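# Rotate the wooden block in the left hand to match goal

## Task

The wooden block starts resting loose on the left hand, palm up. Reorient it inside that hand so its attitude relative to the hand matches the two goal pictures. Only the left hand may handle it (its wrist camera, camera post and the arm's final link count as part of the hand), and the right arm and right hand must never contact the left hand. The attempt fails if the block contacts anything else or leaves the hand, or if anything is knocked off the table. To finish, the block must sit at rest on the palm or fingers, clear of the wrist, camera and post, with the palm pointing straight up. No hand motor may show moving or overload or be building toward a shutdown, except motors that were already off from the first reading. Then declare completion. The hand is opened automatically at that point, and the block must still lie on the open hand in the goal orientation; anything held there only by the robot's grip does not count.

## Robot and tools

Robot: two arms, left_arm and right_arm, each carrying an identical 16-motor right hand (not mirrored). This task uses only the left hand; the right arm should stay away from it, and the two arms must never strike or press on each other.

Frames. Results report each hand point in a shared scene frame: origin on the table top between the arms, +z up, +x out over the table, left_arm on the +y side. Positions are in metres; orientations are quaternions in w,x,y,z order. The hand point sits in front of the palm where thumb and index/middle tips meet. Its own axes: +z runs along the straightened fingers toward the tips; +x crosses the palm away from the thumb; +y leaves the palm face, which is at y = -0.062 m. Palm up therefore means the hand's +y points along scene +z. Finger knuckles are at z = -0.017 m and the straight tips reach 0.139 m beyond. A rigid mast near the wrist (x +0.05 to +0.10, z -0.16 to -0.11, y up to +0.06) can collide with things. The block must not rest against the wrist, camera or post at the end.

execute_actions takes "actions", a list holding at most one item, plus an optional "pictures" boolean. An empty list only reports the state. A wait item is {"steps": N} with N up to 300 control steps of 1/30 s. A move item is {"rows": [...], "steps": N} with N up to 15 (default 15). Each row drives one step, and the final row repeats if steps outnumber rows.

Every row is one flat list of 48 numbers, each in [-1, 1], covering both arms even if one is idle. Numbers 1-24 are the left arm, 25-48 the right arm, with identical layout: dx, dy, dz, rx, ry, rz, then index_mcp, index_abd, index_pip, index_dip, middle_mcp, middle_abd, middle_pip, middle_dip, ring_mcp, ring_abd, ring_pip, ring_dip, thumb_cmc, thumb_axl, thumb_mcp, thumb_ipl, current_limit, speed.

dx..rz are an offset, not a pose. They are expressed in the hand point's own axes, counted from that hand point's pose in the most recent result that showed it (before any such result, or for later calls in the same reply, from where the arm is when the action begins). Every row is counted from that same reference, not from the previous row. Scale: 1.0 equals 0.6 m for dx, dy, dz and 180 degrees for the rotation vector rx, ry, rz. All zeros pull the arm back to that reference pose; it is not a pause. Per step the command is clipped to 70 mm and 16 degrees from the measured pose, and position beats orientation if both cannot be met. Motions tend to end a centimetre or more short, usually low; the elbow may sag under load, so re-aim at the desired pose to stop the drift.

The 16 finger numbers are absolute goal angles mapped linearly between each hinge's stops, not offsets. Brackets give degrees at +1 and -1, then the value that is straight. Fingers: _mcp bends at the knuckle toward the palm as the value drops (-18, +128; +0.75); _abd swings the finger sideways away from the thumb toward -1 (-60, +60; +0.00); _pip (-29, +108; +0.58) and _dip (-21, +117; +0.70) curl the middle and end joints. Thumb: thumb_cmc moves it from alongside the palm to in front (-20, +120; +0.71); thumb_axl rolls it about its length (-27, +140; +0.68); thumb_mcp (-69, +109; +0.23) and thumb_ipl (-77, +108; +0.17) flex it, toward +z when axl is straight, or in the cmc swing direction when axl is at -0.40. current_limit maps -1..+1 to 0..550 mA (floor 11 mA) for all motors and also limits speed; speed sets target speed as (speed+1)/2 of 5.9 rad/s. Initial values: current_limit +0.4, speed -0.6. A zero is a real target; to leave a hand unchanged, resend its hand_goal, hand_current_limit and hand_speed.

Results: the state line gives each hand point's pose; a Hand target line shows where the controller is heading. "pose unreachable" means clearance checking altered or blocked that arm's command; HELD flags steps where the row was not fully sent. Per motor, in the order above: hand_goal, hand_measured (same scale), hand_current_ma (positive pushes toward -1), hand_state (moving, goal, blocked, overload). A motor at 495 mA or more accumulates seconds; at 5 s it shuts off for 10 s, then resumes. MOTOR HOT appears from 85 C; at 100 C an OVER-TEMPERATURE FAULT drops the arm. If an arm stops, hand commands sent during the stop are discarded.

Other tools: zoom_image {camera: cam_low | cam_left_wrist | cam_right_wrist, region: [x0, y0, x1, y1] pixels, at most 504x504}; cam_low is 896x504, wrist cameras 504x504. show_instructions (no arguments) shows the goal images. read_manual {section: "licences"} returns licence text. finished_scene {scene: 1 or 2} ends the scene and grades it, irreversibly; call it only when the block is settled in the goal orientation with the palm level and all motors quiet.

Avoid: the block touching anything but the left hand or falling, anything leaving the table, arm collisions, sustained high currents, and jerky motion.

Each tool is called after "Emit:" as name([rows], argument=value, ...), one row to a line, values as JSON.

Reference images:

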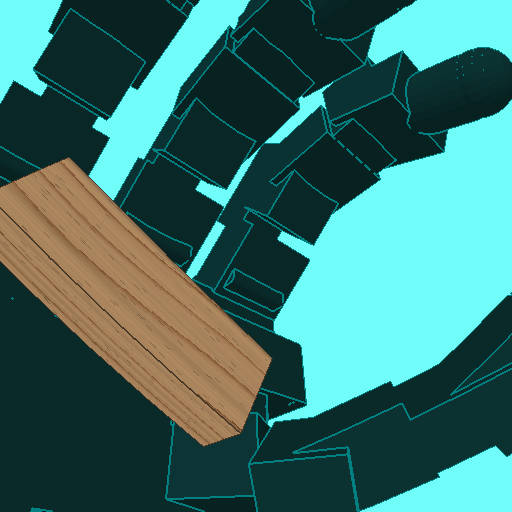

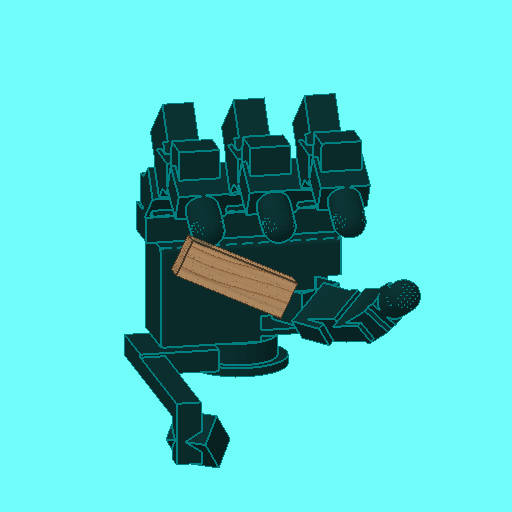

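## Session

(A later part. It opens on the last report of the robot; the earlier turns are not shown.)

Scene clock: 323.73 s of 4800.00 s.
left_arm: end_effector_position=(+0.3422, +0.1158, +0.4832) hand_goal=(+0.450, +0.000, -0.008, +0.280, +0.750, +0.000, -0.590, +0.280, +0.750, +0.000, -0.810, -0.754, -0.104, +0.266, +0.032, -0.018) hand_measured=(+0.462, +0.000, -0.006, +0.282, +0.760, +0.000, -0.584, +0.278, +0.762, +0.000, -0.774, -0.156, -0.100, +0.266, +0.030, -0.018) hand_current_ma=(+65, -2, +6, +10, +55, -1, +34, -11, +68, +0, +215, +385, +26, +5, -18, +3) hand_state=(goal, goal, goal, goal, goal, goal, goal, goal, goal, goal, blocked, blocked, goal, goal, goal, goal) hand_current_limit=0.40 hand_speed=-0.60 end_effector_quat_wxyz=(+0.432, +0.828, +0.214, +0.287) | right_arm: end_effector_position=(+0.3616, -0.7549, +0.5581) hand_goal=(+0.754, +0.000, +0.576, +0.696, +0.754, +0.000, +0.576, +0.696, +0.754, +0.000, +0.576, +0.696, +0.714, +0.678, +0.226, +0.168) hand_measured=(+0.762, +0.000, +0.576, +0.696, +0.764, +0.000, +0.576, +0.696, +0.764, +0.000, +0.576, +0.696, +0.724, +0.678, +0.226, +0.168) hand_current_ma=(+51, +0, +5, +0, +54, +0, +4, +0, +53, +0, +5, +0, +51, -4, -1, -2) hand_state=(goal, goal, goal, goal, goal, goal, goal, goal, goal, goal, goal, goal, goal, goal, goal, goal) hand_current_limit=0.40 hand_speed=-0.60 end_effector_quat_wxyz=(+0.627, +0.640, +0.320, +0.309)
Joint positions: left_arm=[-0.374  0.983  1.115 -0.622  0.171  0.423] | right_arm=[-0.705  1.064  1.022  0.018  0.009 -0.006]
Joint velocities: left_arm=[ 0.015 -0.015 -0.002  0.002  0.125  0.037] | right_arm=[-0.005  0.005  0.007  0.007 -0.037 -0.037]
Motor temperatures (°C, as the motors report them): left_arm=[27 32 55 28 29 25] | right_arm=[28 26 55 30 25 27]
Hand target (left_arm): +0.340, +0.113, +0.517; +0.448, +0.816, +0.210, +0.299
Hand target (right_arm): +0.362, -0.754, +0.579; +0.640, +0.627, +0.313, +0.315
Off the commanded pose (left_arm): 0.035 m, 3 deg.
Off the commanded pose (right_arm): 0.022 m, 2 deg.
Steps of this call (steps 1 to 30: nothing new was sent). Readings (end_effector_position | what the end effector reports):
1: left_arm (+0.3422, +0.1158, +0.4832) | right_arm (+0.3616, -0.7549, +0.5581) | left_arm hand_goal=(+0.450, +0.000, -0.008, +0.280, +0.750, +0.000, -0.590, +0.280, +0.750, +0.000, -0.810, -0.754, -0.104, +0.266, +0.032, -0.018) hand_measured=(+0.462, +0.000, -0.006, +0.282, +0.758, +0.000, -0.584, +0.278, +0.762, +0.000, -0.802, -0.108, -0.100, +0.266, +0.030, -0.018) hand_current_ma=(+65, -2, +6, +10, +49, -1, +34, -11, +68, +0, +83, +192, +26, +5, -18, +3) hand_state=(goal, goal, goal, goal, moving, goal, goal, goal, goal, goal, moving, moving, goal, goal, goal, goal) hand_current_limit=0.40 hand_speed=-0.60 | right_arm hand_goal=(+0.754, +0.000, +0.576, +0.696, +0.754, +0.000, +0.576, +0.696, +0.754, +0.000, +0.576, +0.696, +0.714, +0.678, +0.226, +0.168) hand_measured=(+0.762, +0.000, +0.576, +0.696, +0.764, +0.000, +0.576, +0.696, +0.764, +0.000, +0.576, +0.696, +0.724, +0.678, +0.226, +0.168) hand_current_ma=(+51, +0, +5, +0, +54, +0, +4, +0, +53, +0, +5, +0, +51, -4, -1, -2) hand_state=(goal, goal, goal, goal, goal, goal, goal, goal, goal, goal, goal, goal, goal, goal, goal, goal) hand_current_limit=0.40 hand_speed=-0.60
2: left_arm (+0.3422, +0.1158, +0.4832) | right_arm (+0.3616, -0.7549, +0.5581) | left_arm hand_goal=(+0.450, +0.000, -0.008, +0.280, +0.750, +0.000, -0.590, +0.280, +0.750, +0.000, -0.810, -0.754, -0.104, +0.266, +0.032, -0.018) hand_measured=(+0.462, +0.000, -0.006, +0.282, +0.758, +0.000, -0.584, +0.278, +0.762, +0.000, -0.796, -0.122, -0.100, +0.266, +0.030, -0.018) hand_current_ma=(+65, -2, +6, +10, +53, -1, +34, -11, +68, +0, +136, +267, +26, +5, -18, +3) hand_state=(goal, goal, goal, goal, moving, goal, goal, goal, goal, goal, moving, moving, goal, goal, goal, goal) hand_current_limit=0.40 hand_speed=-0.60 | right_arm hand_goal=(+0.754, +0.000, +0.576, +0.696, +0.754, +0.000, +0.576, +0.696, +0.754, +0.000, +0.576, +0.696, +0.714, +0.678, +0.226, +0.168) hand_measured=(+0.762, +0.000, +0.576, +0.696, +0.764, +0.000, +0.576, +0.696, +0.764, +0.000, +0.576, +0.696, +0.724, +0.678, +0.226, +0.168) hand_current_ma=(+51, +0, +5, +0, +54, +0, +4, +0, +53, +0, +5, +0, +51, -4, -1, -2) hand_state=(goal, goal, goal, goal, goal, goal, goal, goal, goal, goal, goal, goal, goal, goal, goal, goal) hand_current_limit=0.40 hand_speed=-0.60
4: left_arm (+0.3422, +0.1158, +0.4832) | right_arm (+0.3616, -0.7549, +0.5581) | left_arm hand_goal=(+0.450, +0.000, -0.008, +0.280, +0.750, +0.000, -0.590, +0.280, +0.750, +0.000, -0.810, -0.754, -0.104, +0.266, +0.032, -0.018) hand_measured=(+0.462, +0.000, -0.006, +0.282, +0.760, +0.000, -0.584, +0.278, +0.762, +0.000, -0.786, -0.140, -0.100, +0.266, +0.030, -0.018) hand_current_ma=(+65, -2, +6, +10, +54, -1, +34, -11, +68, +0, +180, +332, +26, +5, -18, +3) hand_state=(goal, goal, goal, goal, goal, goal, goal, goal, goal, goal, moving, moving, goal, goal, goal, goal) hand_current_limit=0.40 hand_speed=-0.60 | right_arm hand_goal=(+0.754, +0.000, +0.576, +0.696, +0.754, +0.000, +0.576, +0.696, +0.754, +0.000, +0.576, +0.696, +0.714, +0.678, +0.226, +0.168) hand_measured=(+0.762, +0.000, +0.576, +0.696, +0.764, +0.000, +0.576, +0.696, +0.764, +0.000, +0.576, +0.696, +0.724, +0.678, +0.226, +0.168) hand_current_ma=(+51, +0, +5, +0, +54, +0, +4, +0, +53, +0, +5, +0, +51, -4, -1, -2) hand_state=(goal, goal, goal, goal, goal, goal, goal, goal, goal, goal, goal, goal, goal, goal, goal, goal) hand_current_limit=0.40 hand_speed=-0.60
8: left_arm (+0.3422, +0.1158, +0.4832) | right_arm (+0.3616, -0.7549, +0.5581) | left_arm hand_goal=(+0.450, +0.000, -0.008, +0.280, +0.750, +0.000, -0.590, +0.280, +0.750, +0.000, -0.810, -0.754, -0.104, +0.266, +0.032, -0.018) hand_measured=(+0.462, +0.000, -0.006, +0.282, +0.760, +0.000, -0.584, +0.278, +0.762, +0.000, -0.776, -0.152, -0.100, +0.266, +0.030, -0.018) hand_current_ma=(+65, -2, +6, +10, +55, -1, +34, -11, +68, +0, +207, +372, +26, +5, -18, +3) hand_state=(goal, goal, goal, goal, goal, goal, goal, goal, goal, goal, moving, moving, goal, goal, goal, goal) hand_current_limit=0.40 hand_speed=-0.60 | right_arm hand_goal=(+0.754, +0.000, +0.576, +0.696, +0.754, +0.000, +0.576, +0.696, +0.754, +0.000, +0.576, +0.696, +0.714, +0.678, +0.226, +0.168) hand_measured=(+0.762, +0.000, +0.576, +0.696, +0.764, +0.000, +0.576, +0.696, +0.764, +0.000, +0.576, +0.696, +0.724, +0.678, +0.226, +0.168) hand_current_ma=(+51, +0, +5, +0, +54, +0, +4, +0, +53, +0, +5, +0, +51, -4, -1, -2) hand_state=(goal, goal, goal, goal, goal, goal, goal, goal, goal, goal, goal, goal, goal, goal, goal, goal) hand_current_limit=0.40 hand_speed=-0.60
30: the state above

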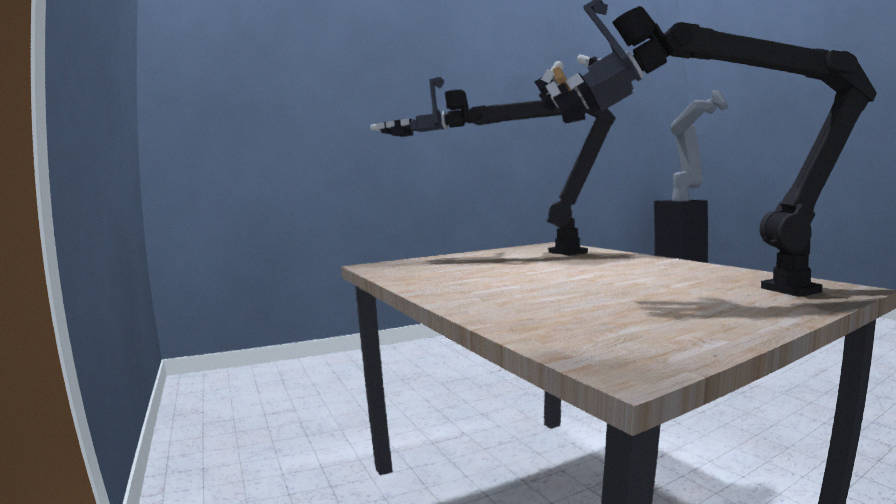

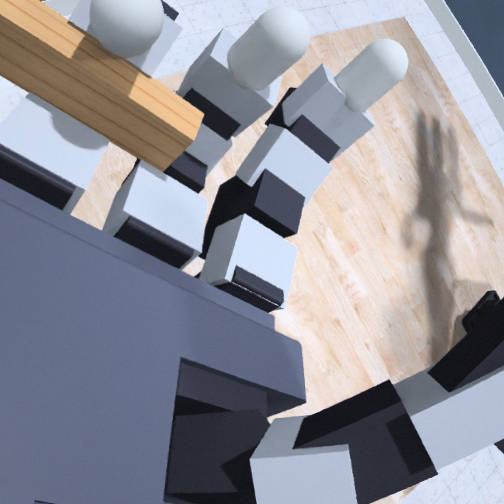

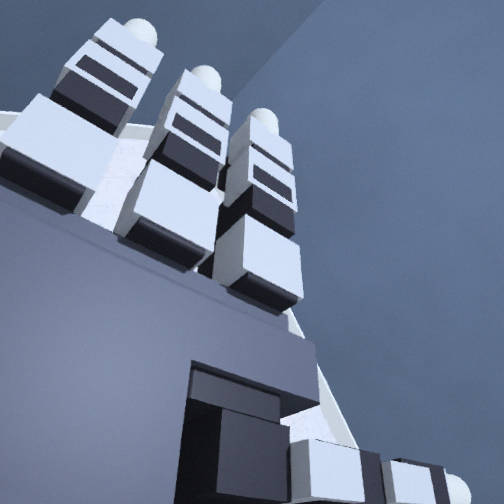

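Emit:
execute_actions([
  {"rows": [[0, 0.05, -0.02, -0.21, 0, -0.05, 0.45, 0, -0.008, 0.28, 0.75, 0, -0.591, 0.28, -0.62, 0, -0.81, -0.754, -0.104, 0.266, 0.032, -0.018, 0.4, -0.6, 0, 0.036, 0, -0.013, 0, 0, 0.754, 0, 0.576, 0.696, 0.754, 0, 0.576, 0.696, 0.754, 0, 0.576, 0.696, 0.714, 0.678, 0.226, 0.168, 0.4, -0.6]], "steps": 15},
], pictures=false)

Emit:
execute_actions([
  {"steps": 45},
])

Scene clock: 334.07 s of 4800.00 s.
left_arm: end_effector_position=(+0.3465, +0.1050, +0.4945) hand_goal=(+0.450, +0.000, -0.008, +0.280, +0.750, +0.000, -0.590, +0.280, -0.620, +0.000, -0.810, -0.754, -0.104, +0.266, +0.032, -0.018) hand_measured=(+0.466, +0.000, -0.006, +0.282, +0.764, +0.000, -0.586, +0.278, +0.472, +0.000, -0.774, -0.156, -0.098, +0.268, +0.032, -0.018) hand_current_ma=(+81, -1, +11, +10, +73, -1, +16, -11, +134, +0, +216, +385, +34, +6, -5, +2) hand_state=(goal, goal, goal, goal, goal, goal, goal, goal, moving, goal, blocked, blocked, goal, goal, goal, goal) hand_current_limit=0.40 hand_speed=-0.60 end_effector_quat_wxyz=(+0.673, +0.646, +0.178, +0.313) | right_arm: end_effector_position=(+0.3616, -0.7549, +0.5581) hand_goal=(+0.754, +0.000, +0.576, +0.696, +0.754, +0.000, +0.576, +0.696, +0.754, +0.000, +0.576, +0.696, +0.714, +0.678, +0.226, +0.168) hand_measured=(+0.762, +0.000, +0.576, +0.696, +0.764, +0.000, +0.576, +0.696, +0.764, +0.000, +0.576, +0.696, +0.724, +0.678, +0.226, +0.168) hand_current_ma=(+51, +0, +5, +0, +54, +0, +4, +0, +53, +0, +5, +0, +51, -4, -1, -2) hand_state=(goal, goal, goal, goal, goal, goal, goal, goal, goal, goal, goal, goal, goal, goal, goal, goal) hand_current_limit=0.40 hand_speed=-0.60 end_effector_quat_wxyz=(+0.627, +0.640, +0.320, +0.309)
Joint positions: left_arm=[-0.384  1.106  0.813  0.401  0.316  0.133] | right_arm=[-0.705  1.064  1.022  0.018  0.009 -0.006]
Joint velocities: left_arm=[-0.073  0.151 -0.027  0.242 -0.007 -0.212] | right_arm=[-0.015 -0.005 -0.032 -0.002  0.007  0.007]
Motor temperatures (°C, as the motors report them): left_arm=[27 32 56 28 29 25] | right_arm=[28 26 56 30 25 27]
Hand target (left_arm): +0.338, +0.107, +0.514; +0.697, +0.624, +0.176, +0.308
Hand target (right_arm): +0.362, -0.754, +0.579; +0.640, +0.627, +0.313, +0.315
Off the commanded pose (left_arm): 0.021 m, 4 deg.
Off the commanded pose (right_arm): 0.022 m, 2 deg.
Steps of this call (steps 1 to 295: nothing new was sent; steps 296 to 310: all 15 steps of this action). Readings (end_effector_position | what the end effector reports):
296: left_arm (+0.3396, +0.1129, +0.4873) | right_arm (+0.3616, -0.7549, +0.5581) | left_arm hand_goal=(+0.450, +0.000, -0.008, +0.280, +0.750, +0.000, -0.590, +0.280, -0.620, +0.000, -0.810, -0.754, -0.104, +0.266, +0.032, -0.018) hand_measured=(+0.462, +0.000, -0.006, +0.282, +0.760, +0.000, -0.584, +0.278, +0.762, +0.000, -0.774, -0.156, -0.100, +0.266, +0.030, -0.018) hand_current_ma=(+65, -2, +6, +10, +55, -1, +34, -11, +68, +0, +215, +385, +26, +5, -18, +3) hand_state=(goal, goal, goal, goal, goal, goal, goal, goal, moving, goal, blocked, blocked, goal, goal, goal, goal) hand_current_limit=0.40 hand_speed=-0.60 | right_arm hand_goal=(+0.754, +0.000, +0.576, +0.696, +0.754, +0.000, +0.576, +0.696, +0.754, +0.000, +0.576, +0.696, +0.714, +0.678, +0.226, +0.168) hand_measured=(+0.762, +0.000, +0.576, +0.696, +0.764, +0.000, +0.576, +0.696, +0.764, +0.000, +0.576, +0.696, +0.724, +0.678, +0.226, +0.168) hand_current_ma=(+51, +0, +5, +0, +54, +0, +4, +0, +53, +0, +5, +0, +51, -4, -1, -2) hand_state=(goal, goal, goal, goal, goal, goal, goal, goal, goal, goal, goal, goal, goal, goal, goal, goal) hand_current_limit=0.40 hand_speed=-0.60
297: left_arm (+0.3349, +0.1091, +0.4936) | right_arm (+0.3616, -0.7549, +0.5581) | left_arm hand_goal=(+0.450, +0.000, -0.008, +0.280, +0.750, +0.000, -0.590, +0.280, -0.620, +0.000, -0.810, -0.754, -0.104, +0.266, +0.032, -0.018) hand_measured=(+0.466, +0.000, -0.006, +0.282, +0.764, +0.000, -0.584, +0.278, +0.764, +0.000, -0.774, -0.156, -0.098, +0.268, +0.030, -0.018) hand_current_ma=(+88, -2, +11, +10, +78, -1, +34, -11, +152, +0, +215, +383, +24, +6, -20, +2) hand_state=(moving, goal, moving, goal, moving, goal, goal, goal, moving, goal, blocked, blocked, goal, goal, goal, goal) hand_current_limit=0.40 hand_speed=-0.60 | right_arm hand_goal=(+0.754, +0.000, +0.576, +0.696, +0.754, +0.000, +0.576, +0.696, +0.754, +0.000, +0.576, +0.696, +0.714, +0.678, +0.226, +0.168) hand_measured=(+0.762, +0.000, +0.576, +0.696, +0.764, +0.000, +0.576, +0.696, +0.764, +0.000, +0.576, +0.696, +0.724, +0.678, +0.226, +0.168) hand_current_ma=(+51, +0, +5, +0, +54, +0, +4, +0, +53, +0, +5, +0, +51, -4, -1, -2) hand_state=(goal, goal, goal, goal, goal, goal, goal, goal, goal, goal, goal, goal, goal, goal, goal, goal) hand_current_limit=0.40 hand_speed=-0.60
299: left_arm (+0.3249, +0.1041, +0.5012) | right_arm (+0.3616, -0.7549, +0.5581) | left_arm hand_goal=(+0.450, +0.000, -0.008, +0.280, +0.750, +0.000, -0.590, +0.280, -0.620, +0.000, -0.810, -0.754, -0.104, +0.266, +0.032, -0.018) hand_measured=(+0.466, +0.000, -0.006, +0.282, +0.764, +0.000, -0.584, +0.278, +0.730, +0.000, -0.774, -0.156, -0.098, +0.268, +0.030, -0.018) hand_current_ma=(+76, -2, +11, +10, +72, -1, +27, -11, +120, +0, +216, +384, +29, +6, -12, +2) hand_state=(goal, goal, goal, goal, moving, goal, goal, goal, moving, goal, blocked, blocked, goal, goal, goal, goal) hand_current_limit=0.40 hand_speed=-0.60 | right_arm hand_goal=(+0.754, +0.000, +0.576, +0.696, +0.754, +0.000, +0.576, +0.696, +0.754, +0.000, +0.576, +0.696, +0.714, +0.678, +0.226, +0.168) hand_measured=(+0.762, +0.000, +0.576, +0.696, +0.764, +0.000, +0.576, +0.696, +0.764, +0.000, +0.576, +0.696, +0.724, +0.678, +0.226, +0.168) hand_current_ma=(+51, +0, +5, +0, +54, +0, +4, +0, +53, +0, +5, +0, +51, -4, -1, -2) hand_state=(goal, goal, goal, goal, goal, goal, goal, goal, goal, goal, goal, goal, goal, goal, goal, goal) hand_current_limit=0.40 hand_speed=-0.60
303: left_arm (+0.3227, +0.1087, +0.5061) | right_arm (+0.3616, -0.7549, +0.5581) | left_arm hand_goal=(+0.450, +0.000, -0.008, +0.280, +0.750, +0.000, -0.590, +0.280, -0.620, +0.000, -0.810, -0.754, -0.104, +0.266, +0.032, -0.018) hand_measured=(+0.466, +0.000, -0.006, +0.282, +0.764, +0.000, -0.586, +0.278, +0.640, +0.000, -0.774, -0.156, -0.098, +0.268, +0.030, -0.018) hand_current_ma=(+81, -1, +11, +10, +73, -1, +21, -11, +126, +0, +216, +385, +34, +6, -8, +2) hand_state=(goal, goal, goal, goal, goal, goal, goal, goal, moving, goal, blocked, blocked, goal, goal, goal, goal) hand_current_limit=0.40 hand_speed=-0.60 | right_arm hand_goal=(+0.754, +0.000, +0.576, +0.696, +0.754, +0.000, +0.576, +0.696, +0.754, +0.000, +0.576, +0.696, +0.714, +0.678, +0.226, +0.168) hand_measured=(+0.762, +0.000, +0.576, +0.696, +0.764, +0.000, +0.576, +0.696, +0.764, +0.000, +0.576, +0.696, +0.724, +0.678, +0.226, +0.168) hand_current_ma=(+51, +0, +5, +0, +54, +0, +4, +0, +53, +0, +5, +0, +51, -4, -1, -2) hand_state=(goal, goal, goal, goal, goal, goal, goal, goal, goal, goal, goal, goal, goal, goal, goal, goal) hand_current_limit=0.40 hand_speed=-0.60
310: the state above

Scene clock: 335.57 s of 4800.00 s.
left_arm: end_effector_position=(+0.3469, +0.1059, +0.4963) hand_goal=(+0.450, +0.000, -0.008, +0.280, +0.750, +0.000, -0.590, +0.280, -0.620, +0.000, -0.810, -0.754, -0.104, +0.266, +0.032, -0.018) hand_measured=(+0.466, +0.000, -0.006, +0.282, +0.764, +0.000, -0.586, +0.278, -0.360, +0.000, -0.758, -0.176, -0.098, +0.268, +0.032, -0.018) hand_current_ma=(+81, -1, +11, +10, +73, -1, +16, -11, +385, +0, +312, +385, +34, +6, -5, +2) hand_state=(goal, goal, goal, goal, goal, goal, goal, goal, blocked, goal, blocked, blocked, goal, goal, goal, goal) hand_current_limit=0.40 hand_speed=-0.60 end_effector_quat_wxyz=(+0.682, +0.639, +0.185, +0.303) | right_arm: end_effector_position=(+0.3616, -0.7549, +0.5581) hand_goal=(+0.754, +0.000, +0.576, +0.696, +0.754, +0.000, +0.576, +0.696, +0.754, +0.000, +0.576, +0.696, +0.714, +0.678, +0.226, +0.168) hand_measured=(+0.762, +0.000, +0.576, +0.696, +0.764, +0.000, +0.576, +0.696, +0.764, +0.000, +0.576, +0.696, +0.724, +0.678, +0.226, +0.168) hand_current_ma=(+51, +0, +5, +0, +54, +0, +4, +0, +53, +0, +5, +0, +51, -4, -1, -2) hand_state=(goal, goal, goal, goal, goal, goal, goal, goal, goal, goal, goal, goal, goal, goal, goal, goal) hand_current_limit=0.40 hand_speed=-0.60 end_effector_quat_wxyz=(+0.627, +0.640, +0.320, +0.309)
Joint positions: left_arm=[-0.388  1.111  0.81   0.421  0.316  0.098] | right_arm=[-0.705  1.064  1.022  0.018  0.009 -0.006]
Joint velocities: left_arm=[ 0.005  0.005  0.007  0.007  0.051 -0.081] | right_arm=[ 0.005 -0.015 -0.007 -0.007 -0.007  0.037]
Motor temperatures (°C, as the motors report them): left_arm=[27 32 55 28 29 25] | right_arm=[28 26 56 30 25 27]
Hand target (left_arm): +0.338, +0.107, +0.514; +0.696, +0.624, +0.176, +0.308
Hand target (right_arm): +0.362, -0.754, +0.579; +0.640, +0.627, +0.313, +0.315
Off the commanded pose (left_arm): 0.020 m, 3 deg.
Off the commanded pose (right_arm): 0.022 m, 2 deg.
Steps of this call (steps 1 to 45: nothing new was sent). Readings (end_effector_position | what the end effector reports):
1: left_arm (+0.3471, +0.1045, +0.4936) | right_arm (+0.3616, -0.7549, +0.5581) | left_arm hand_goal=(+0.450, +0.000, -0.008, +0.280, +0.750, +0.000, -0.590, +0.280, -0.620, +0.000, -0.810, -0.754, -0.104, +0.266, +0.032, -0.018) hand_measured=(+0.466, +0.000, -0.006, +0.282, +0.764, +0.000, -0.586, +0.278, +0.450, +0.000, -0.774, -0.156, -0.098, +0.268, +0.032, -0.018) hand_current_ma=(+81, -1, +11, +10, +73, -1, +16, -11, +135, +0, +216, +385, +34, +6, -5, +2) hand_state=(goal, goal, goal, goal, goal, goal, goal, goal, moving, goal, blocked, blocked, goal, goal, goal, goal) hand_current_limit=0.40 hand_speed=-0.60 | right_arm hand_goal=(+0.754, +0.000, +0.576, +0.696, +0.754, +0.000, +0.576, +0.696, +0.754, +0.000, +0.576, +0.696, +0.714, +0.678, +0.226, +0.168) hand_measured=(+0.762, +0.000, +0.576, +0.696, +0.764, +0.000, +0.576, +0.696, +0.764, +0.000, +0.576, +0.696, +0.724, +0.678, +0.226, +0.168) hand_current_ma=(+51, +0, +5, +0, +54, +0, +4, +0, +53, +0, +5, +0, +51, -4, -1, -2) hand_state=(goal, goal, goal, goal, goal, goal, goal, goal, goal, goal, goal, goal, goal, goal, goal, goal) hand_current_limit=0.40 hand_speed=-0.60
2: left_arm (+0.3470, +0.1044, +0.4935) | right_arm (+0.3616, -0.7549, +0.5581) | left_arm hand_goal=(+0.450, +0.000, -0.008, +0.280, +0.750, +0.000, -0.590, +0.280, -0.620, +0.000, -0.810, -0.754, -0.104, +0.266, +0.032, -0.018) hand_measured=(+0.466, +0.000, -0.006, +0.282, +0.764, +0.000, -0.586, +0.278, +0.426, +0.000, -0.774, -0.156, -0.098, +0.268, +0.032, -0.018) hand_current_ma=(+81, -1, +11, +10, +73, -1, +16, -11, +134, +0, +216, +385, +34, +6, -5, +2) hand_state=(goal, goal, goal, goal, goal, goal, goal, goal, moving, goal, blocked, blocked, goal, goal, goal, goal) hand_current_limit=0.40 hand_speed=-0.60 | right_arm hand_goal=(+0.754, +0.000, +0.576, +0.696, +0.754, +0.000, +0.576, +0.696, +0.754, +0.000, +0.576, +0.696, +0.714, +0.678, +0.226, +0.168) hand_measured=(+0.762, +0.000, +0.576, +0.696, +0.764, +0.000, +0.576, +0.696, +0.764, +0.000, +0.576, +0.696, +0.724, +0.678, +0.226, +0.168) hand_current_ma=(+51, +0, +5, +0, +54, +0, +4, +0, +53, +0, +5, +0, +51, -4, -1, -2) hand_state=(goal, goal, goal, goal, goal, goal, goal, goal, goal, goal, goal, goal, goal, goal, goal, goal) hand_current_limit=0.40 hand_speed=-0.60
4: left_arm (+0.3465, +0.1048, +0.4945) | right_arm (+0.3616, -0.7549, +0.5581) | left_arm hand_goal=(+0.450, +0.000, -0.008, +0.280, +0.750, +0.000, -0.590, +0.280, -0.620, +0.000, -0.810, -0.754, -0.104, +0.266, +0.032, -0.018) hand_measured=(+0.466, +0.000, -0.006, +0.282, +0.764, +0.000, -0.586, +0.278, +0.378, +0.000, -0.774, -0.156, -0.098, +0.268, +0.032, -0.018) hand_current_ma=(+81, -1, +11, +10, +73, -1, +16, -11, +121, +0, +216, +385, +34, +6, -5, +2) hand_state=(goal, goal, goal, goal, goal, goal, goal, goal, moving, goal, blocked, blocked, goal, goal, goal, goal) hand_current_limit=0.40 hand_speed=-0.60 | right_arm hand_goal=(+0.754, +0.000, +0.576, +0.696, +0.754, +0.000, +0.576, +0.696, +0.754, +0.000, +0.576, +0.696, +0.714, +0.678, +0.226, +0.168) hand_measured=(+0.762, +0.000, +0.576, +0.696, +0.764, +0.000, +0.576, +0.696, +0.764, +0.000, +0.576, +0.696, +0.724, +0.678, +0.226, +0.168) hand_current_ma=(+51, +0, +5, +0, +54, +0, +4, +0, +53, +0, +5, +0, +51, -4, -1, -2) hand_state=(goal, goal, goal, goal, goal, goal, goal, goal, goal, goal, goal, goal, goal, goal, goal, goal) hand_current_limit=0.40 hand_speed=-0.60
8: left_arm (+0.3465, +0.1056, +0.4961) | right_arm (+0.3616, -0.7549, +0.5581) | left_arm hand_goal=(+0.450, +0.000, -0.008, +0.280, +0.750, +0.000, -0.590, +0.280, -0.620, +0.000, -0.810, -0.754, -0.104, +0.266, +0.032, -0.018) hand_measured=(+0.466, +0.000, -0.006, +0.282, +0.764, +0.000, -0.586, +0.278, +0.278, +0.000, -0.774, -0.156, -0.098, +0.268, +0.032, -0.018) hand_current_ma=(+81, -1, +11, +10, +73, -1, +16, -11, +109, +0, +216, +385, +34, +6, -5, +2) hand_state=(goal, goal, goal, goal, goal, goal, goal, goal, moving, goal, blocked, blocked, goal, goal, goal, goal) hand_current_limit=0.40 hand_speed=-0.60 | right_arm hand_goal=(+0.754, +0.000, +0.576, +0.696, +0.754, +0.000, +0.576, +0.696, +0.754, +0.000, +0.576, +0.696, +0.714, +0.678, +0.226, +0.168) hand_measured=(+0.762, +0.000, +0.576, +0.696, +0.764, +0.000, +0.576, +0.696, +0.764, +0.000, +0.576, +0.696, +0.724, +0.678, +0.226, +0.168) hand_current_ma=(+51, +0, +5, +0, +54, +0, +4, +0, +53, +0, +5, +0, +51, -4, -1, -2) hand_state=(goal, goal, goal, goal, goal, goal, goal, goal, goal, goal, goal, goal, goal, goal, goal, goal) hand_current_limit=0.40 hand_speed=-0.60
45: the state above

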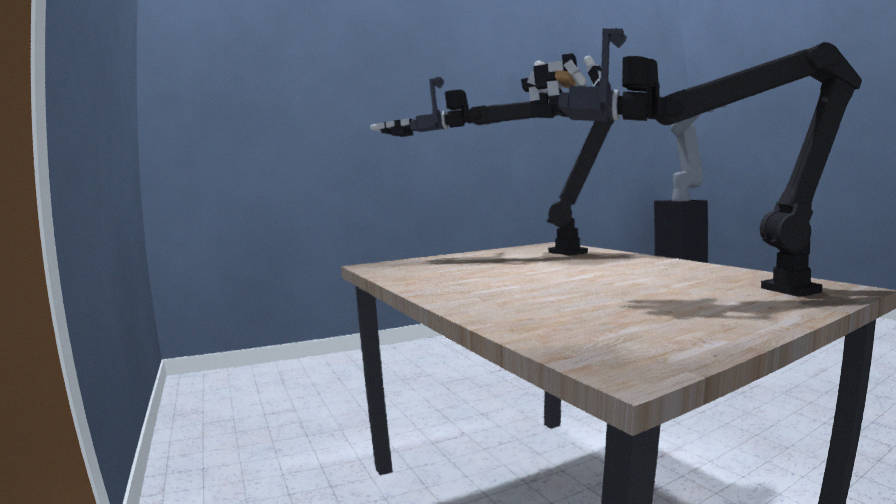

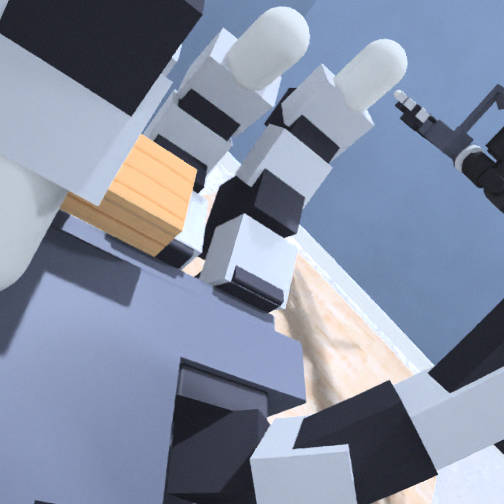

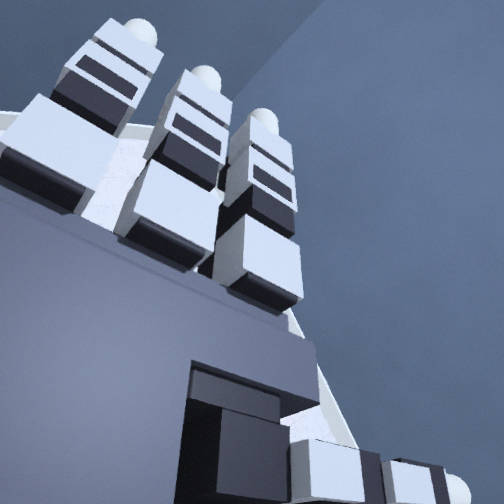

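Emit:
execute_actions([
  {"rows": [[0, 0.035, 0.0, -0.06, 0, 0.0, 0.45, 0, -0.008, 0.28, 0.75, 0, -0.591, 0.28, -0.75, -0.3, -0.81, -0.754, -0.104, 0.266, 0.032, -0.018, 0.4, -0.6, 0, 0.036, 0, -0.013, 0, 0, 0.754, 0, 0.576, 0.696, 0.754, 0, 0.576, 0.696, 0.754, 0, 0.576, 0.696, 0.714, 0.678, 0.226, 0.168, 0.4, -0.6]], "steps": 15},
], pictures=false)

Emit:
execute_actions([
  {"steps": 30},
])

Scene clock: 346.50 s of 4800.00 s.
left_arm: end_effector_position=(+0.3492, +0.1071, +0.5029) hand_goal=(+0.450, +0.000, -0.008, +0.280, +0.750, +0.000, -0.590, +0.280, -0.750, -0.300, -0.810, -0.754, -0.104, +0.266, +0.032, -0.018) hand_measured=(+0.464, +0.000, -0.006, +0.282, +0.764, +0.000, -0.588, +0.278, -0.368, -0.202, -0.754, -0.192, -0.098, +0.268, +0.032, -0.018) hand_current_ma=(+79, -1, +11, +10, +79, -1, +12, -11, +385, +214, +339, +344, +35, +7, -2, +2) hand_state=(goal, goal, goal, goal, goal, goal, goal, goal, blocked, moving, blocked, moving, goal, goal, goal, goal) hand_current_limit=0.40 hand_speed=-0.60 end_effector_quat_wxyz=(+0.727, +0.585, +0.165, +0.318) | right_arm: end_effector_position=(+0.3616, -0.7549, +0.5581) hand_goal=(+0.754, +0.000, +0.576, +0.696, +0.754, +0.000, +0.576, +0.696, +0.754, +0.000, +0.576, +0.696, +0.714, +0.678, +0.226, +0.168) hand_measured=(+0.762, +0.000, +0.576, +0.696, +0.764, +0.000, +0.576, +0.696, +0.764, +0.000, +0.576, +0.696, +0.724, +0.678, +0.226, +0.168) hand_current_ma=(+51, +0, +5, +0, +54, +0, +4, +0, +53, +0, +5, +0, +51, -4, -1, -2) hand_state=(goal, goal, goal, goal, goal, goal, goal, goal, goal, goal, goal, goal, goal, goal, goal, goal) hand_current_limit=0.40 hand_speed=-0.60 end_effector_quat_wxyz=(+0.627, +0.640, +0.320, +0.309)
Joint positions: left_arm=[-0.391  1.201  0.8    0.678  0.317  0.049] | right_arm=[-0.705  1.064  1.022  0.018  0.009 -0.006]
Joint velocities: left_arm=[ 0.015 -0.005 -0.007  0.037 -0.066  0.11 ] | right_arm=[ 0.005 -0.005  0.002  0.002  0.066 -0.007]
Motor temperatures (°C, as the motors report them): left_arm=[27 32 52 28 28 25] | right_arm=[28 27 56 30 25 27]
Hand target (left_arm): +0.343, +0.106, +0.517; +0.740, +0.571, +0.157, +0.319
Hand target (right_arm): +0.362, -0.754, +0.579; +0.640, +0.627, +0.313, +0.315
Off the commanded pose (left_arm): 0.015 m, 2 deg.
Off the commanded pose (right_arm): 0.022 m, 2 deg.
Steps of this call (steps 1 to 313: nothing new was sent; steps 314 to 328: all 15 steps of this action). Readings (end_effector_position | what the end effector reports):
314: left_arm (+0.3450, +0.1075, +0.4998) | right_arm (+0.3616, -0.7549, +0.5581) | left_arm hand_goal=(+0.450, +0.000, -0.008, +0.280, +0.750, +0.000, -0.590, +0.280, -0.750, -0.300, -0.810, -0.754, -0.104, +0.266, +0.032, -0.018) hand_measured=(+0.466, +0.000, -0.006, +0.282, +0.764, +0.000, -0.586, +0.278, -0.360, +0.000, -0.758, -0.176, -0.098, +0.268, +0.032, -0.018) hand_current_ma=(+81, -1, +11, +10, +73, -1, +16, -11, +385, +0, +313, +385, +34, +6, -5, +2) hand_state=(goal, goal, goal, goal, goal, goal, goal, goal, moving, moving, blocked, blocked, goal, goal, goal, goal) hand_current_limit=0.40 hand_speed=-0.60 | right_arm hand_goal=(+0.754, +0.000, +0.576, +0.696, +0.754, +0.000, +0.576, +0.696, +0.754, +0.000, +0.576, +0.696, +0.714, +0.678, +0.226, +0.168) hand_measured=(+0.762, +0.000, +0.576, +0.696, +0.764, +0.000, +0.576, +0.696, +0.764, +0.000, +0.576, +0.696, +0.724, +0.678, +0.226, +0.168) hand_current_ma=(+51, +0, +5, +0, +54, +0, +4, +0, +53, +0, +5, +0, +51, -4, -1, -2) hand_state=(goal, goal, goal, goal, goal, goal, goal, goal, goal, goal, goal, goal, goal, goal, goal, goal) hand_current_limit=0.40 hand_speed=-0.60
315: left_arm (+0.3423, +0.1095, +0.5054) | right_arm (+0.3616, -0.7549, +0.5581) | left_arm hand_goal=(+0.450, +0.000, -0.008, +0.280, +0.750, +0.000, -0.590, +0.280, -0.750, -0.300, -0.810, -0.754, -0.104, +0.266, +0.032, -0.018) hand_measured=(+0.466, +0.000, -0.006, +0.282, +0.766, +0.000, -0.586, +0.278, -0.360, +0.000, -0.758, -0.176, -0.098, +0.268, +0.032, -0.018) hand_current_ma=(+90, -1, +11, +10, +83, -1, +16, -11, +384, +64, +313, +385, +35, +7, -6, +2) hand_state=(moving, goal, goal, goal, moving, goal, goal, goal, blocked, moving, blocked, blocked, goal, goal, goal, goal) hand_current_limit=0.40 hand_speed=-0.60 | right_arm hand_goal=(+0.754, +0.000, +0.576, +0.696, +0.754, +0.000, +0.576, +0.696, +0.754, +0.000, +0.576, +0.696, +0.714, +0.678, +0.226, +0.168) hand_measured=(+0.762, +0.000, +0.576, +0.696, +0.764, +0.000, +0.576, +0.696, +0.764, +0.000, +0.576, +0.696, +0.724, +0.678, +0.226, +0.168) hand_current_ma=(+51, +0, +5, +0, +54, +0, +4, +0, +53, +0, +5, +0, +51, -4, -1, -2) hand_state=(goal, goal, goal, goal, goal, goal, goal, goal, goal, goal, goal, goal, goal, goal, goal, goal) hand_current_limit=0.40 hand_speed=-0.60
317: left_arm (+0.3416, +0.1108, +0.5112) | right_arm (+0.3616, -0.7549, +0.5581) | left_arm hand_goal=(+0.450, +0.000, -0.008, +0.280, +0.750, +0.000, -0.590, +0.280, -0.750, -0.300, -0.810, -0.754, -0.104, +0.266, +0.032, -0.018) hand_measured=(+0.466, +0.000, -0.006, +0.282, +0.766, +0.000, -0.588, +0.278, -0.362, -0.022, -0.758, -0.178, -0.098, +0.268, +0.032, -0.018) hand_current_ma=(+83, -1, +11, +10, +82, -1, +12, -11, +369, +264, +326, +384, +35, +7, -2, +2) hand_state=(goal, goal, goal, goal, goal, goal, goal, goal, moving, moving, moving, blocked, goal, goal, goal, goal) hand_current_limit=0.40 hand_speed=-0.60 | right_arm hand_goal=(+0.754, +0.000, +0.576, +0.696, +0.754, +0.000, +0.576, +0.696, +0.754, +0.000, +0.576, +0.696, +0.714, +0.678, +0.226, +0.168) hand_measured=(+0.762, +0.000, +0.576, +0.696, +0.764, +0.000, +0.576, +0.696, +0.764, +0.000, +0.576, +0.696, +0.724, +0.678, +0.226, +0.168) hand_current_ma=(+51, +0, +5, +0, +54, +0, +4, +0, +53, +0, +5, +0, +51, -4, -1, -2) hand_state=(goal, goal, goal, goal, goal, goal, goal, goal, goal, goal, goal, goal, goal, goal, goal, goal) hand_current_limit=0.40 hand_speed=-0.60
321: left_arm (+0.3468, +0.1081, +0.5056) | right_arm (+0.3616, -0.7549, +0.5581) | left_arm hand_goal=(+0.450, +0.000, -0.008, +0.280, +0.750, +0.000, -0.590, +0.280, -0.750, -0.300, -0.810, -0.754, -0.104, +0.266, +0.032, -0.018) hand_measured=(+0.464, +0.000, -0.006, +0.282, +0.764, +0.000, -0.588, +0.278, -0.366, -0.078, -0.754, -0.178, -0.098, +0.268, +0.032, -0.018) hand_current_ma=(+79, -1, +11, +10, +79, -1, +12, -11, +377, +268, +339, +385, +35, +7, -2, +2) hand_state=(goal, goal, goal, goal, goal, goal, goal, goal, moving, moving, blocked, blocked, goal, goal, goal, goal) hand_current_limit=0.40 hand_speed=-0.60 | right_arm hand_goal=(+0.754, +0.000, +0.576, +0.696, +0.754, +0.000, +0.576, +0.696, +0.754, +0.000, +0.576, +0.696, +0.714, +0.678, +0.226, +0.168) hand_measured=(+0.762, +0.000, +0.576, +0.696, +0.764, +0.000, +0.576, +0.696, +0.764, +0.000, +0.576, +0.696, +0.724, +0.678, +0.226, +0.168) hand_current_ma=(+51, +0, +5, +0, +54, +0, +4, +0, +53, +0, +5, +0, +51, -4, -1, -2) hand_state=(goal, goal, goal, goal, goal, goal, goal, goal, goal, goal, goal, goal, goal, goal, goal, goal) hand_current_limit=0.40 hand_speed=-0.60
328: the state above

Scene clock: 347.50 s of 4800.00 s.
left_arm: end_effector_position=(+0.3492, +0.1073, +0.5031) hand_goal=(+0.450, +0.000, -0.008, +0.280, +0.750, +0.000, -0.590, +0.280, -0.750, -0.300, -0.810, -0.754, -0.104, +0.266, +0.032, -0.018) hand_measured=(+0.464, +0.000, -0.006, +0.282, +0.764, +0.000, -0.588, +0.278, -0.368, -0.264, -0.754, -0.206, -0.098, +0.268, +0.032, -0.018) hand_current_ma=(+79, -1, +11, +10, +79, -1, +12, -11, +385, +159, +343, +385, +35, +7, -2, +2) hand_state=(goal, goal, goal, goal, goal, goal, goal, goal, blocked, blocked, blocked, blocked, goal, goal, goal, goal) hand_current_limit=0.40 hand_speed=-0.60 end_effector_quat_wxyz=(+0.728, +0.585, +0.165, +0.317) | right_arm: end_effector_position=(+0.3616, -0.7549, +0.5581) hand_goal=(+0.754, +0.000, +0.576, +0.696, +0.754, +0.000, +0.576, +0.696, +0.754, +0.000, +0.576, +0.696, +0.714, +0.678, +0.226, +0.168) hand_measured=(+0.762, +0.000, +0.576, +0.696, +0.764, +0.000, +0.576, +0.696, +0.764, +0.000, +0.576, +0.696, +0.724, +0.678, +0.226, +0.168) hand_current_ma=(+51, +0, +5, +0, +54, +0, +4, +0, +53, +0, +5, +0, +51, -4, -1, -2) hand_state=(goal, goal, goal, goal, goal, goal, goal, goal, goal, goal, goal, goal, goal, goal, goal, goal) hand_current_limit=0.40 hand_speed=-0.60 end_effector_quat_wxyz=(+0.627, +0.640, +0.320, +0.309)
Joint positions: left_arm=[-0.391  1.201  0.8    0.679  0.317  0.047] | right_arm=[-0.705  1.064  1.022  0.018  0.009 -0.006]
Joint velocities: left_arm=[-0.015 -0.005  0.002 -0.002 -0.007 -0.022] | right_arm=[-0.005 -0.005 -0.012  0.012 -0.066 -0.051]
Motor temperatures (°C, as the motors report them): left_arm=[27 32 52 28 28 25] | right_arm=[28 27 56 30 25 27]
Hand target (left_arm): +0.343, +0.106, +0.517; +0.740, +0.571, +0.157, +0.319
Hand target (right_arm): +0.362, -0.754, +0.579; +0.640, +0.627, +0.313, +0.315
Off the commanded pose (left_arm): 0.015 m, 2 deg.
Off the commanded pose (right_arm): 0.022 m, 2 deg.
Steps of this call (steps 1 to 30: nothing new was sent). Readings (end_effector_position | what the end effector reports):
1: left_arm (+0.3492, +0.1072, +0.5030) | right_arm (+0.3616, -0.7549, +0.5581) | left_arm hand_goal=(+0.450, +0.000, -0.008, +0.280, +0.750, +0.000, -0.590, +0.280, -0.750, -0.300, -0.810, -0.754, -0.104, +0.266, +0.032, -0.018) hand_measured=(+0.464, +0.000, -0.006, +0.282, +0.764, +0.000, -0.588, +0.278, -0.368, -0.224, -0.754, -0.196, -0.098, +0.268, +0.032, -0.018) hand_current_ma=(+79, -1, +11, +10, +79, -1, +12, -11, +385, +207, +339, +345, +35, +7, -2, +2) hand_state=(goal, goal, goal, goal, goal, goal, goal, goal, blocked, moving, blocked, moving, goal, goal, goal, goal) hand_current_limit=0.40 hand_speed=-0.60 | right_arm hand_goal=(+0.754, +0.000, +0.576, +0.696, +0.754, +0.000, +0.576, +0.696, +0.754, +0.000, +0.576, +0.696, +0.714, +0.678, +0.226, +0.168) hand_measured=(+0.762, +0.000, +0.576, +0.696, +0.764, +0.000, +0.576, +0.696, +0.764, +0.000, +0.576, +0.696, +0.724, +0.678, +0.226, +0.168) hand_current_ma=(+51, +0, +5, +0, +54, +0, +4, +0, +53, +0, +5, +0, +51, -4, -1, -2) hand_state=(goal, goal, goal, goal, goal, goal, goal, goal, goal, goal, goal, goal, goal, goal, goal, goal) hand_current_limit=0.40 hand_speed=-0.60
2: left_arm (+0.3492, +0.1073, +0.5031) | right_arm (+0.3616, -0.7549, +0.5581) | left_arm hand_goal=(+0.450, +0.000, -0.008, +0.280, +0.750, +0.000, -0.590, +0.280, -0.750, -0.300, -0.810, -0.754, -0.104, +0.266, +0.032, -0.018) hand_measured=(+0.464, +0.000, -0.006, +0.282, +0.764, +0.000, -0.588, +0.278, -0.368, -0.244, -0.754, -0.200, -0.098, +0.268, +0.032, -0.018) hand_current_ma=(+79, -1, +11, +10, +79, -1, +12, -11, +385, +173, +339, +342, +35, +7, -2, +2) hand_state=(goal, goal, goal, goal, goal, goal, goal, goal, blocked, moving, blocked, moving, goal, goal, goal, goal) hand_current_limit=0.40 hand_speed=-0.60 | right_arm hand_goal=(+0.754, +0.000, +0.576, +0.696, +0.754, +0.000, +0.576, +0.696, +0.754, +0.000, +0.576, +0.696, +0.714, +0.678, +0.226, +0.168) hand_measured=(+0.762, +0.000, +0.576, +0.696, +0.764, +0.000, +0.576, +0.696, +0.764, +0.000, +0.576, +0.696, +0.724, +0.678, +0.226, +0.168) hand_current_ma=(+51, +0, +5, +0, +54, +0, +4, +0, +53, +0, +5, +0, +51, -4, -1, -2) hand_state=(goal, goal, goal, goal, goal, goal, goal, goal, goal, goal, goal, goal, goal, goal, goal, goal) hand_current_limit=0.40 hand_speed=-0.60
4: left_arm (+0.3492, +0.1073, +0.5031) | right_arm (+0.3616, -0.7549, +0.5581) | left_arm hand_goal=(+0.450, +0.000, -0.008, +0.280, +0.750, +0.000, -0.590, +0.280, -0.750, -0.300, -0.810, -0.754, -0.104, +0.266, +0.032, -0.018) hand_measured=(+0.464, +0.000, -0.006, +0.282, +0.764, +0.000, -0.588, +0.278, -0.368, -0.260, -0.754, -0.204, -0.098, +0.268, +0.032, -0.018) hand_current_ma=(+79, -1, +11, +10, +79, -1, +12, -11, +385, +165, +341, +374, +35, +7, -2, +2) hand_state=(goal, goal, goal, goal, goal, goal, goal, goal, blocked, moving, blocked, moving, goal, goal, goal, goal) hand_current_limit=0.40 hand_speed=-0.60 | right_arm hand_goal=(+0.754, +0.000, +0.576, +0.696, +0.754, +0.000, +0.576, +0.696, +0.754, +0.000, +0.576, +0.696, +0.714, +0.678, +0.226, +0.168) hand_measured=(+0.762, +0.000, +0.576, +0.696, +0.764, +0.000, +0.576, +0.696, +0.764, +0.000, +0.576, +0.696, +0.724, +0.678, +0.226, +0.168) hand_current_ma=(+51, +0, +5, +0, +54, +0, +4, +0, +53, +0, +5, +0, +51, -4, -1, -2) hand_state=(goal, goal, goal, goal, goal, goal, goal, goal, goal, goal, goal, goal, goal, goal, goal, goal) hand_current_limit=0.40 hand_speed=-0.60
8: left_arm (+0.3492, +0.1073, +0.5031) | right_arm (+0.3616, -0.7549, +0.5581) | left_arm hand_goal=(+0.450, +0.000, -0.008, +0.280, +0.750, +0.000, -0.590, +0.280, -0.750, -0.300, -0.810, -0.754, -0.104, +0.266, +0.032, -0.018) hand_measured=(+0.464, +0.000, -0.006, +0.282, +0.764, +0.000, -0.588, +0.278, -0.368, -0.264, -0.754, -0.206, -0.098, +0.268, +0.032, -0.018) hand_current_ma=(+79, -1, +11, +10, +79, -1, +12, -11, +385, +159, +342, +384, +35, +7, -2, +2) hand_state=(goal, goal, goal, goal, goal, goal, goal, goal, blocked, blocked, blocked, blocked, goal, goal, goal, goal) hand_current_limit=0.40 hand_speed=-0.60 | right_arm hand_goal=(+0.754, +0.000, +0.576, +0.696, +0.754, +0.000, +0.576, +0.696, +0.754, +0.000, +0.576, +0.696, +0.714, +0.678, +0.226, +0.168) hand_measured=(+0.762, +0.000, +0.576, +0.696, +0.764, +0.000, +0.576, +0.696, +0.764, +0.000, +0.576, +0.696, +0.724, +0.678, +0.226, +0.168) hand_current_ma=(+51, +0, +5, +0, +54, +0, +4, +0, +53, +0, +5, +0, +51, -4, -1, -2) hand_state=(goal, goal, goal, goal, goal, goal, goal, goal, goal, goal, goal, goal, goal, goal, goal, goal) hand_current_limit=0.40 hand_speed=-0.60
30: the state above

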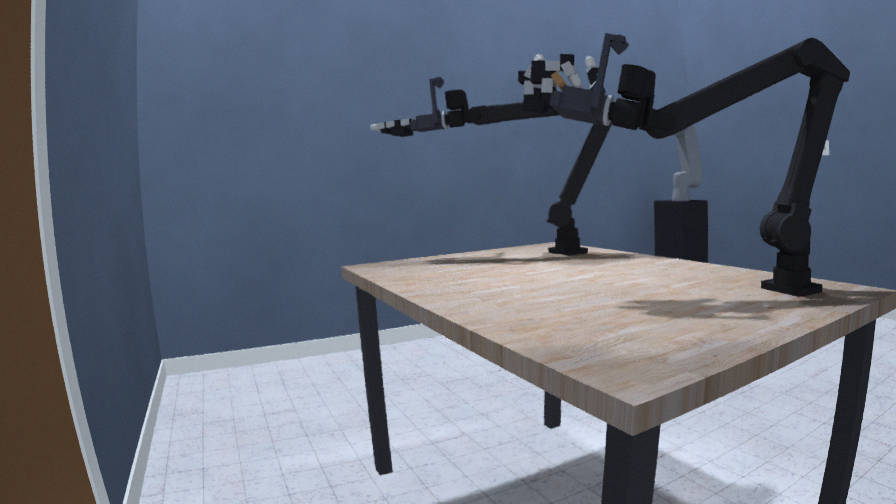

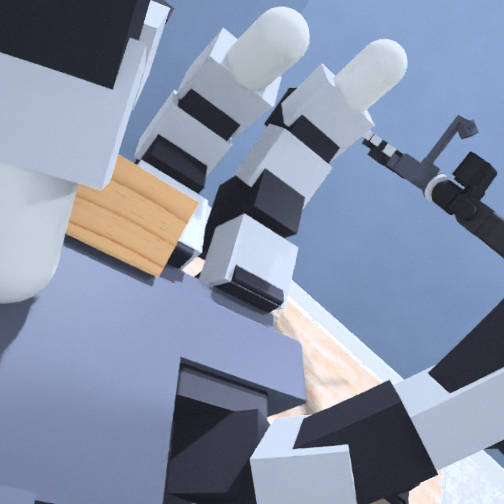

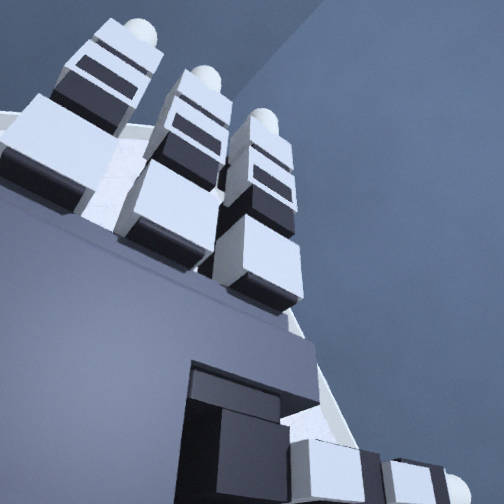

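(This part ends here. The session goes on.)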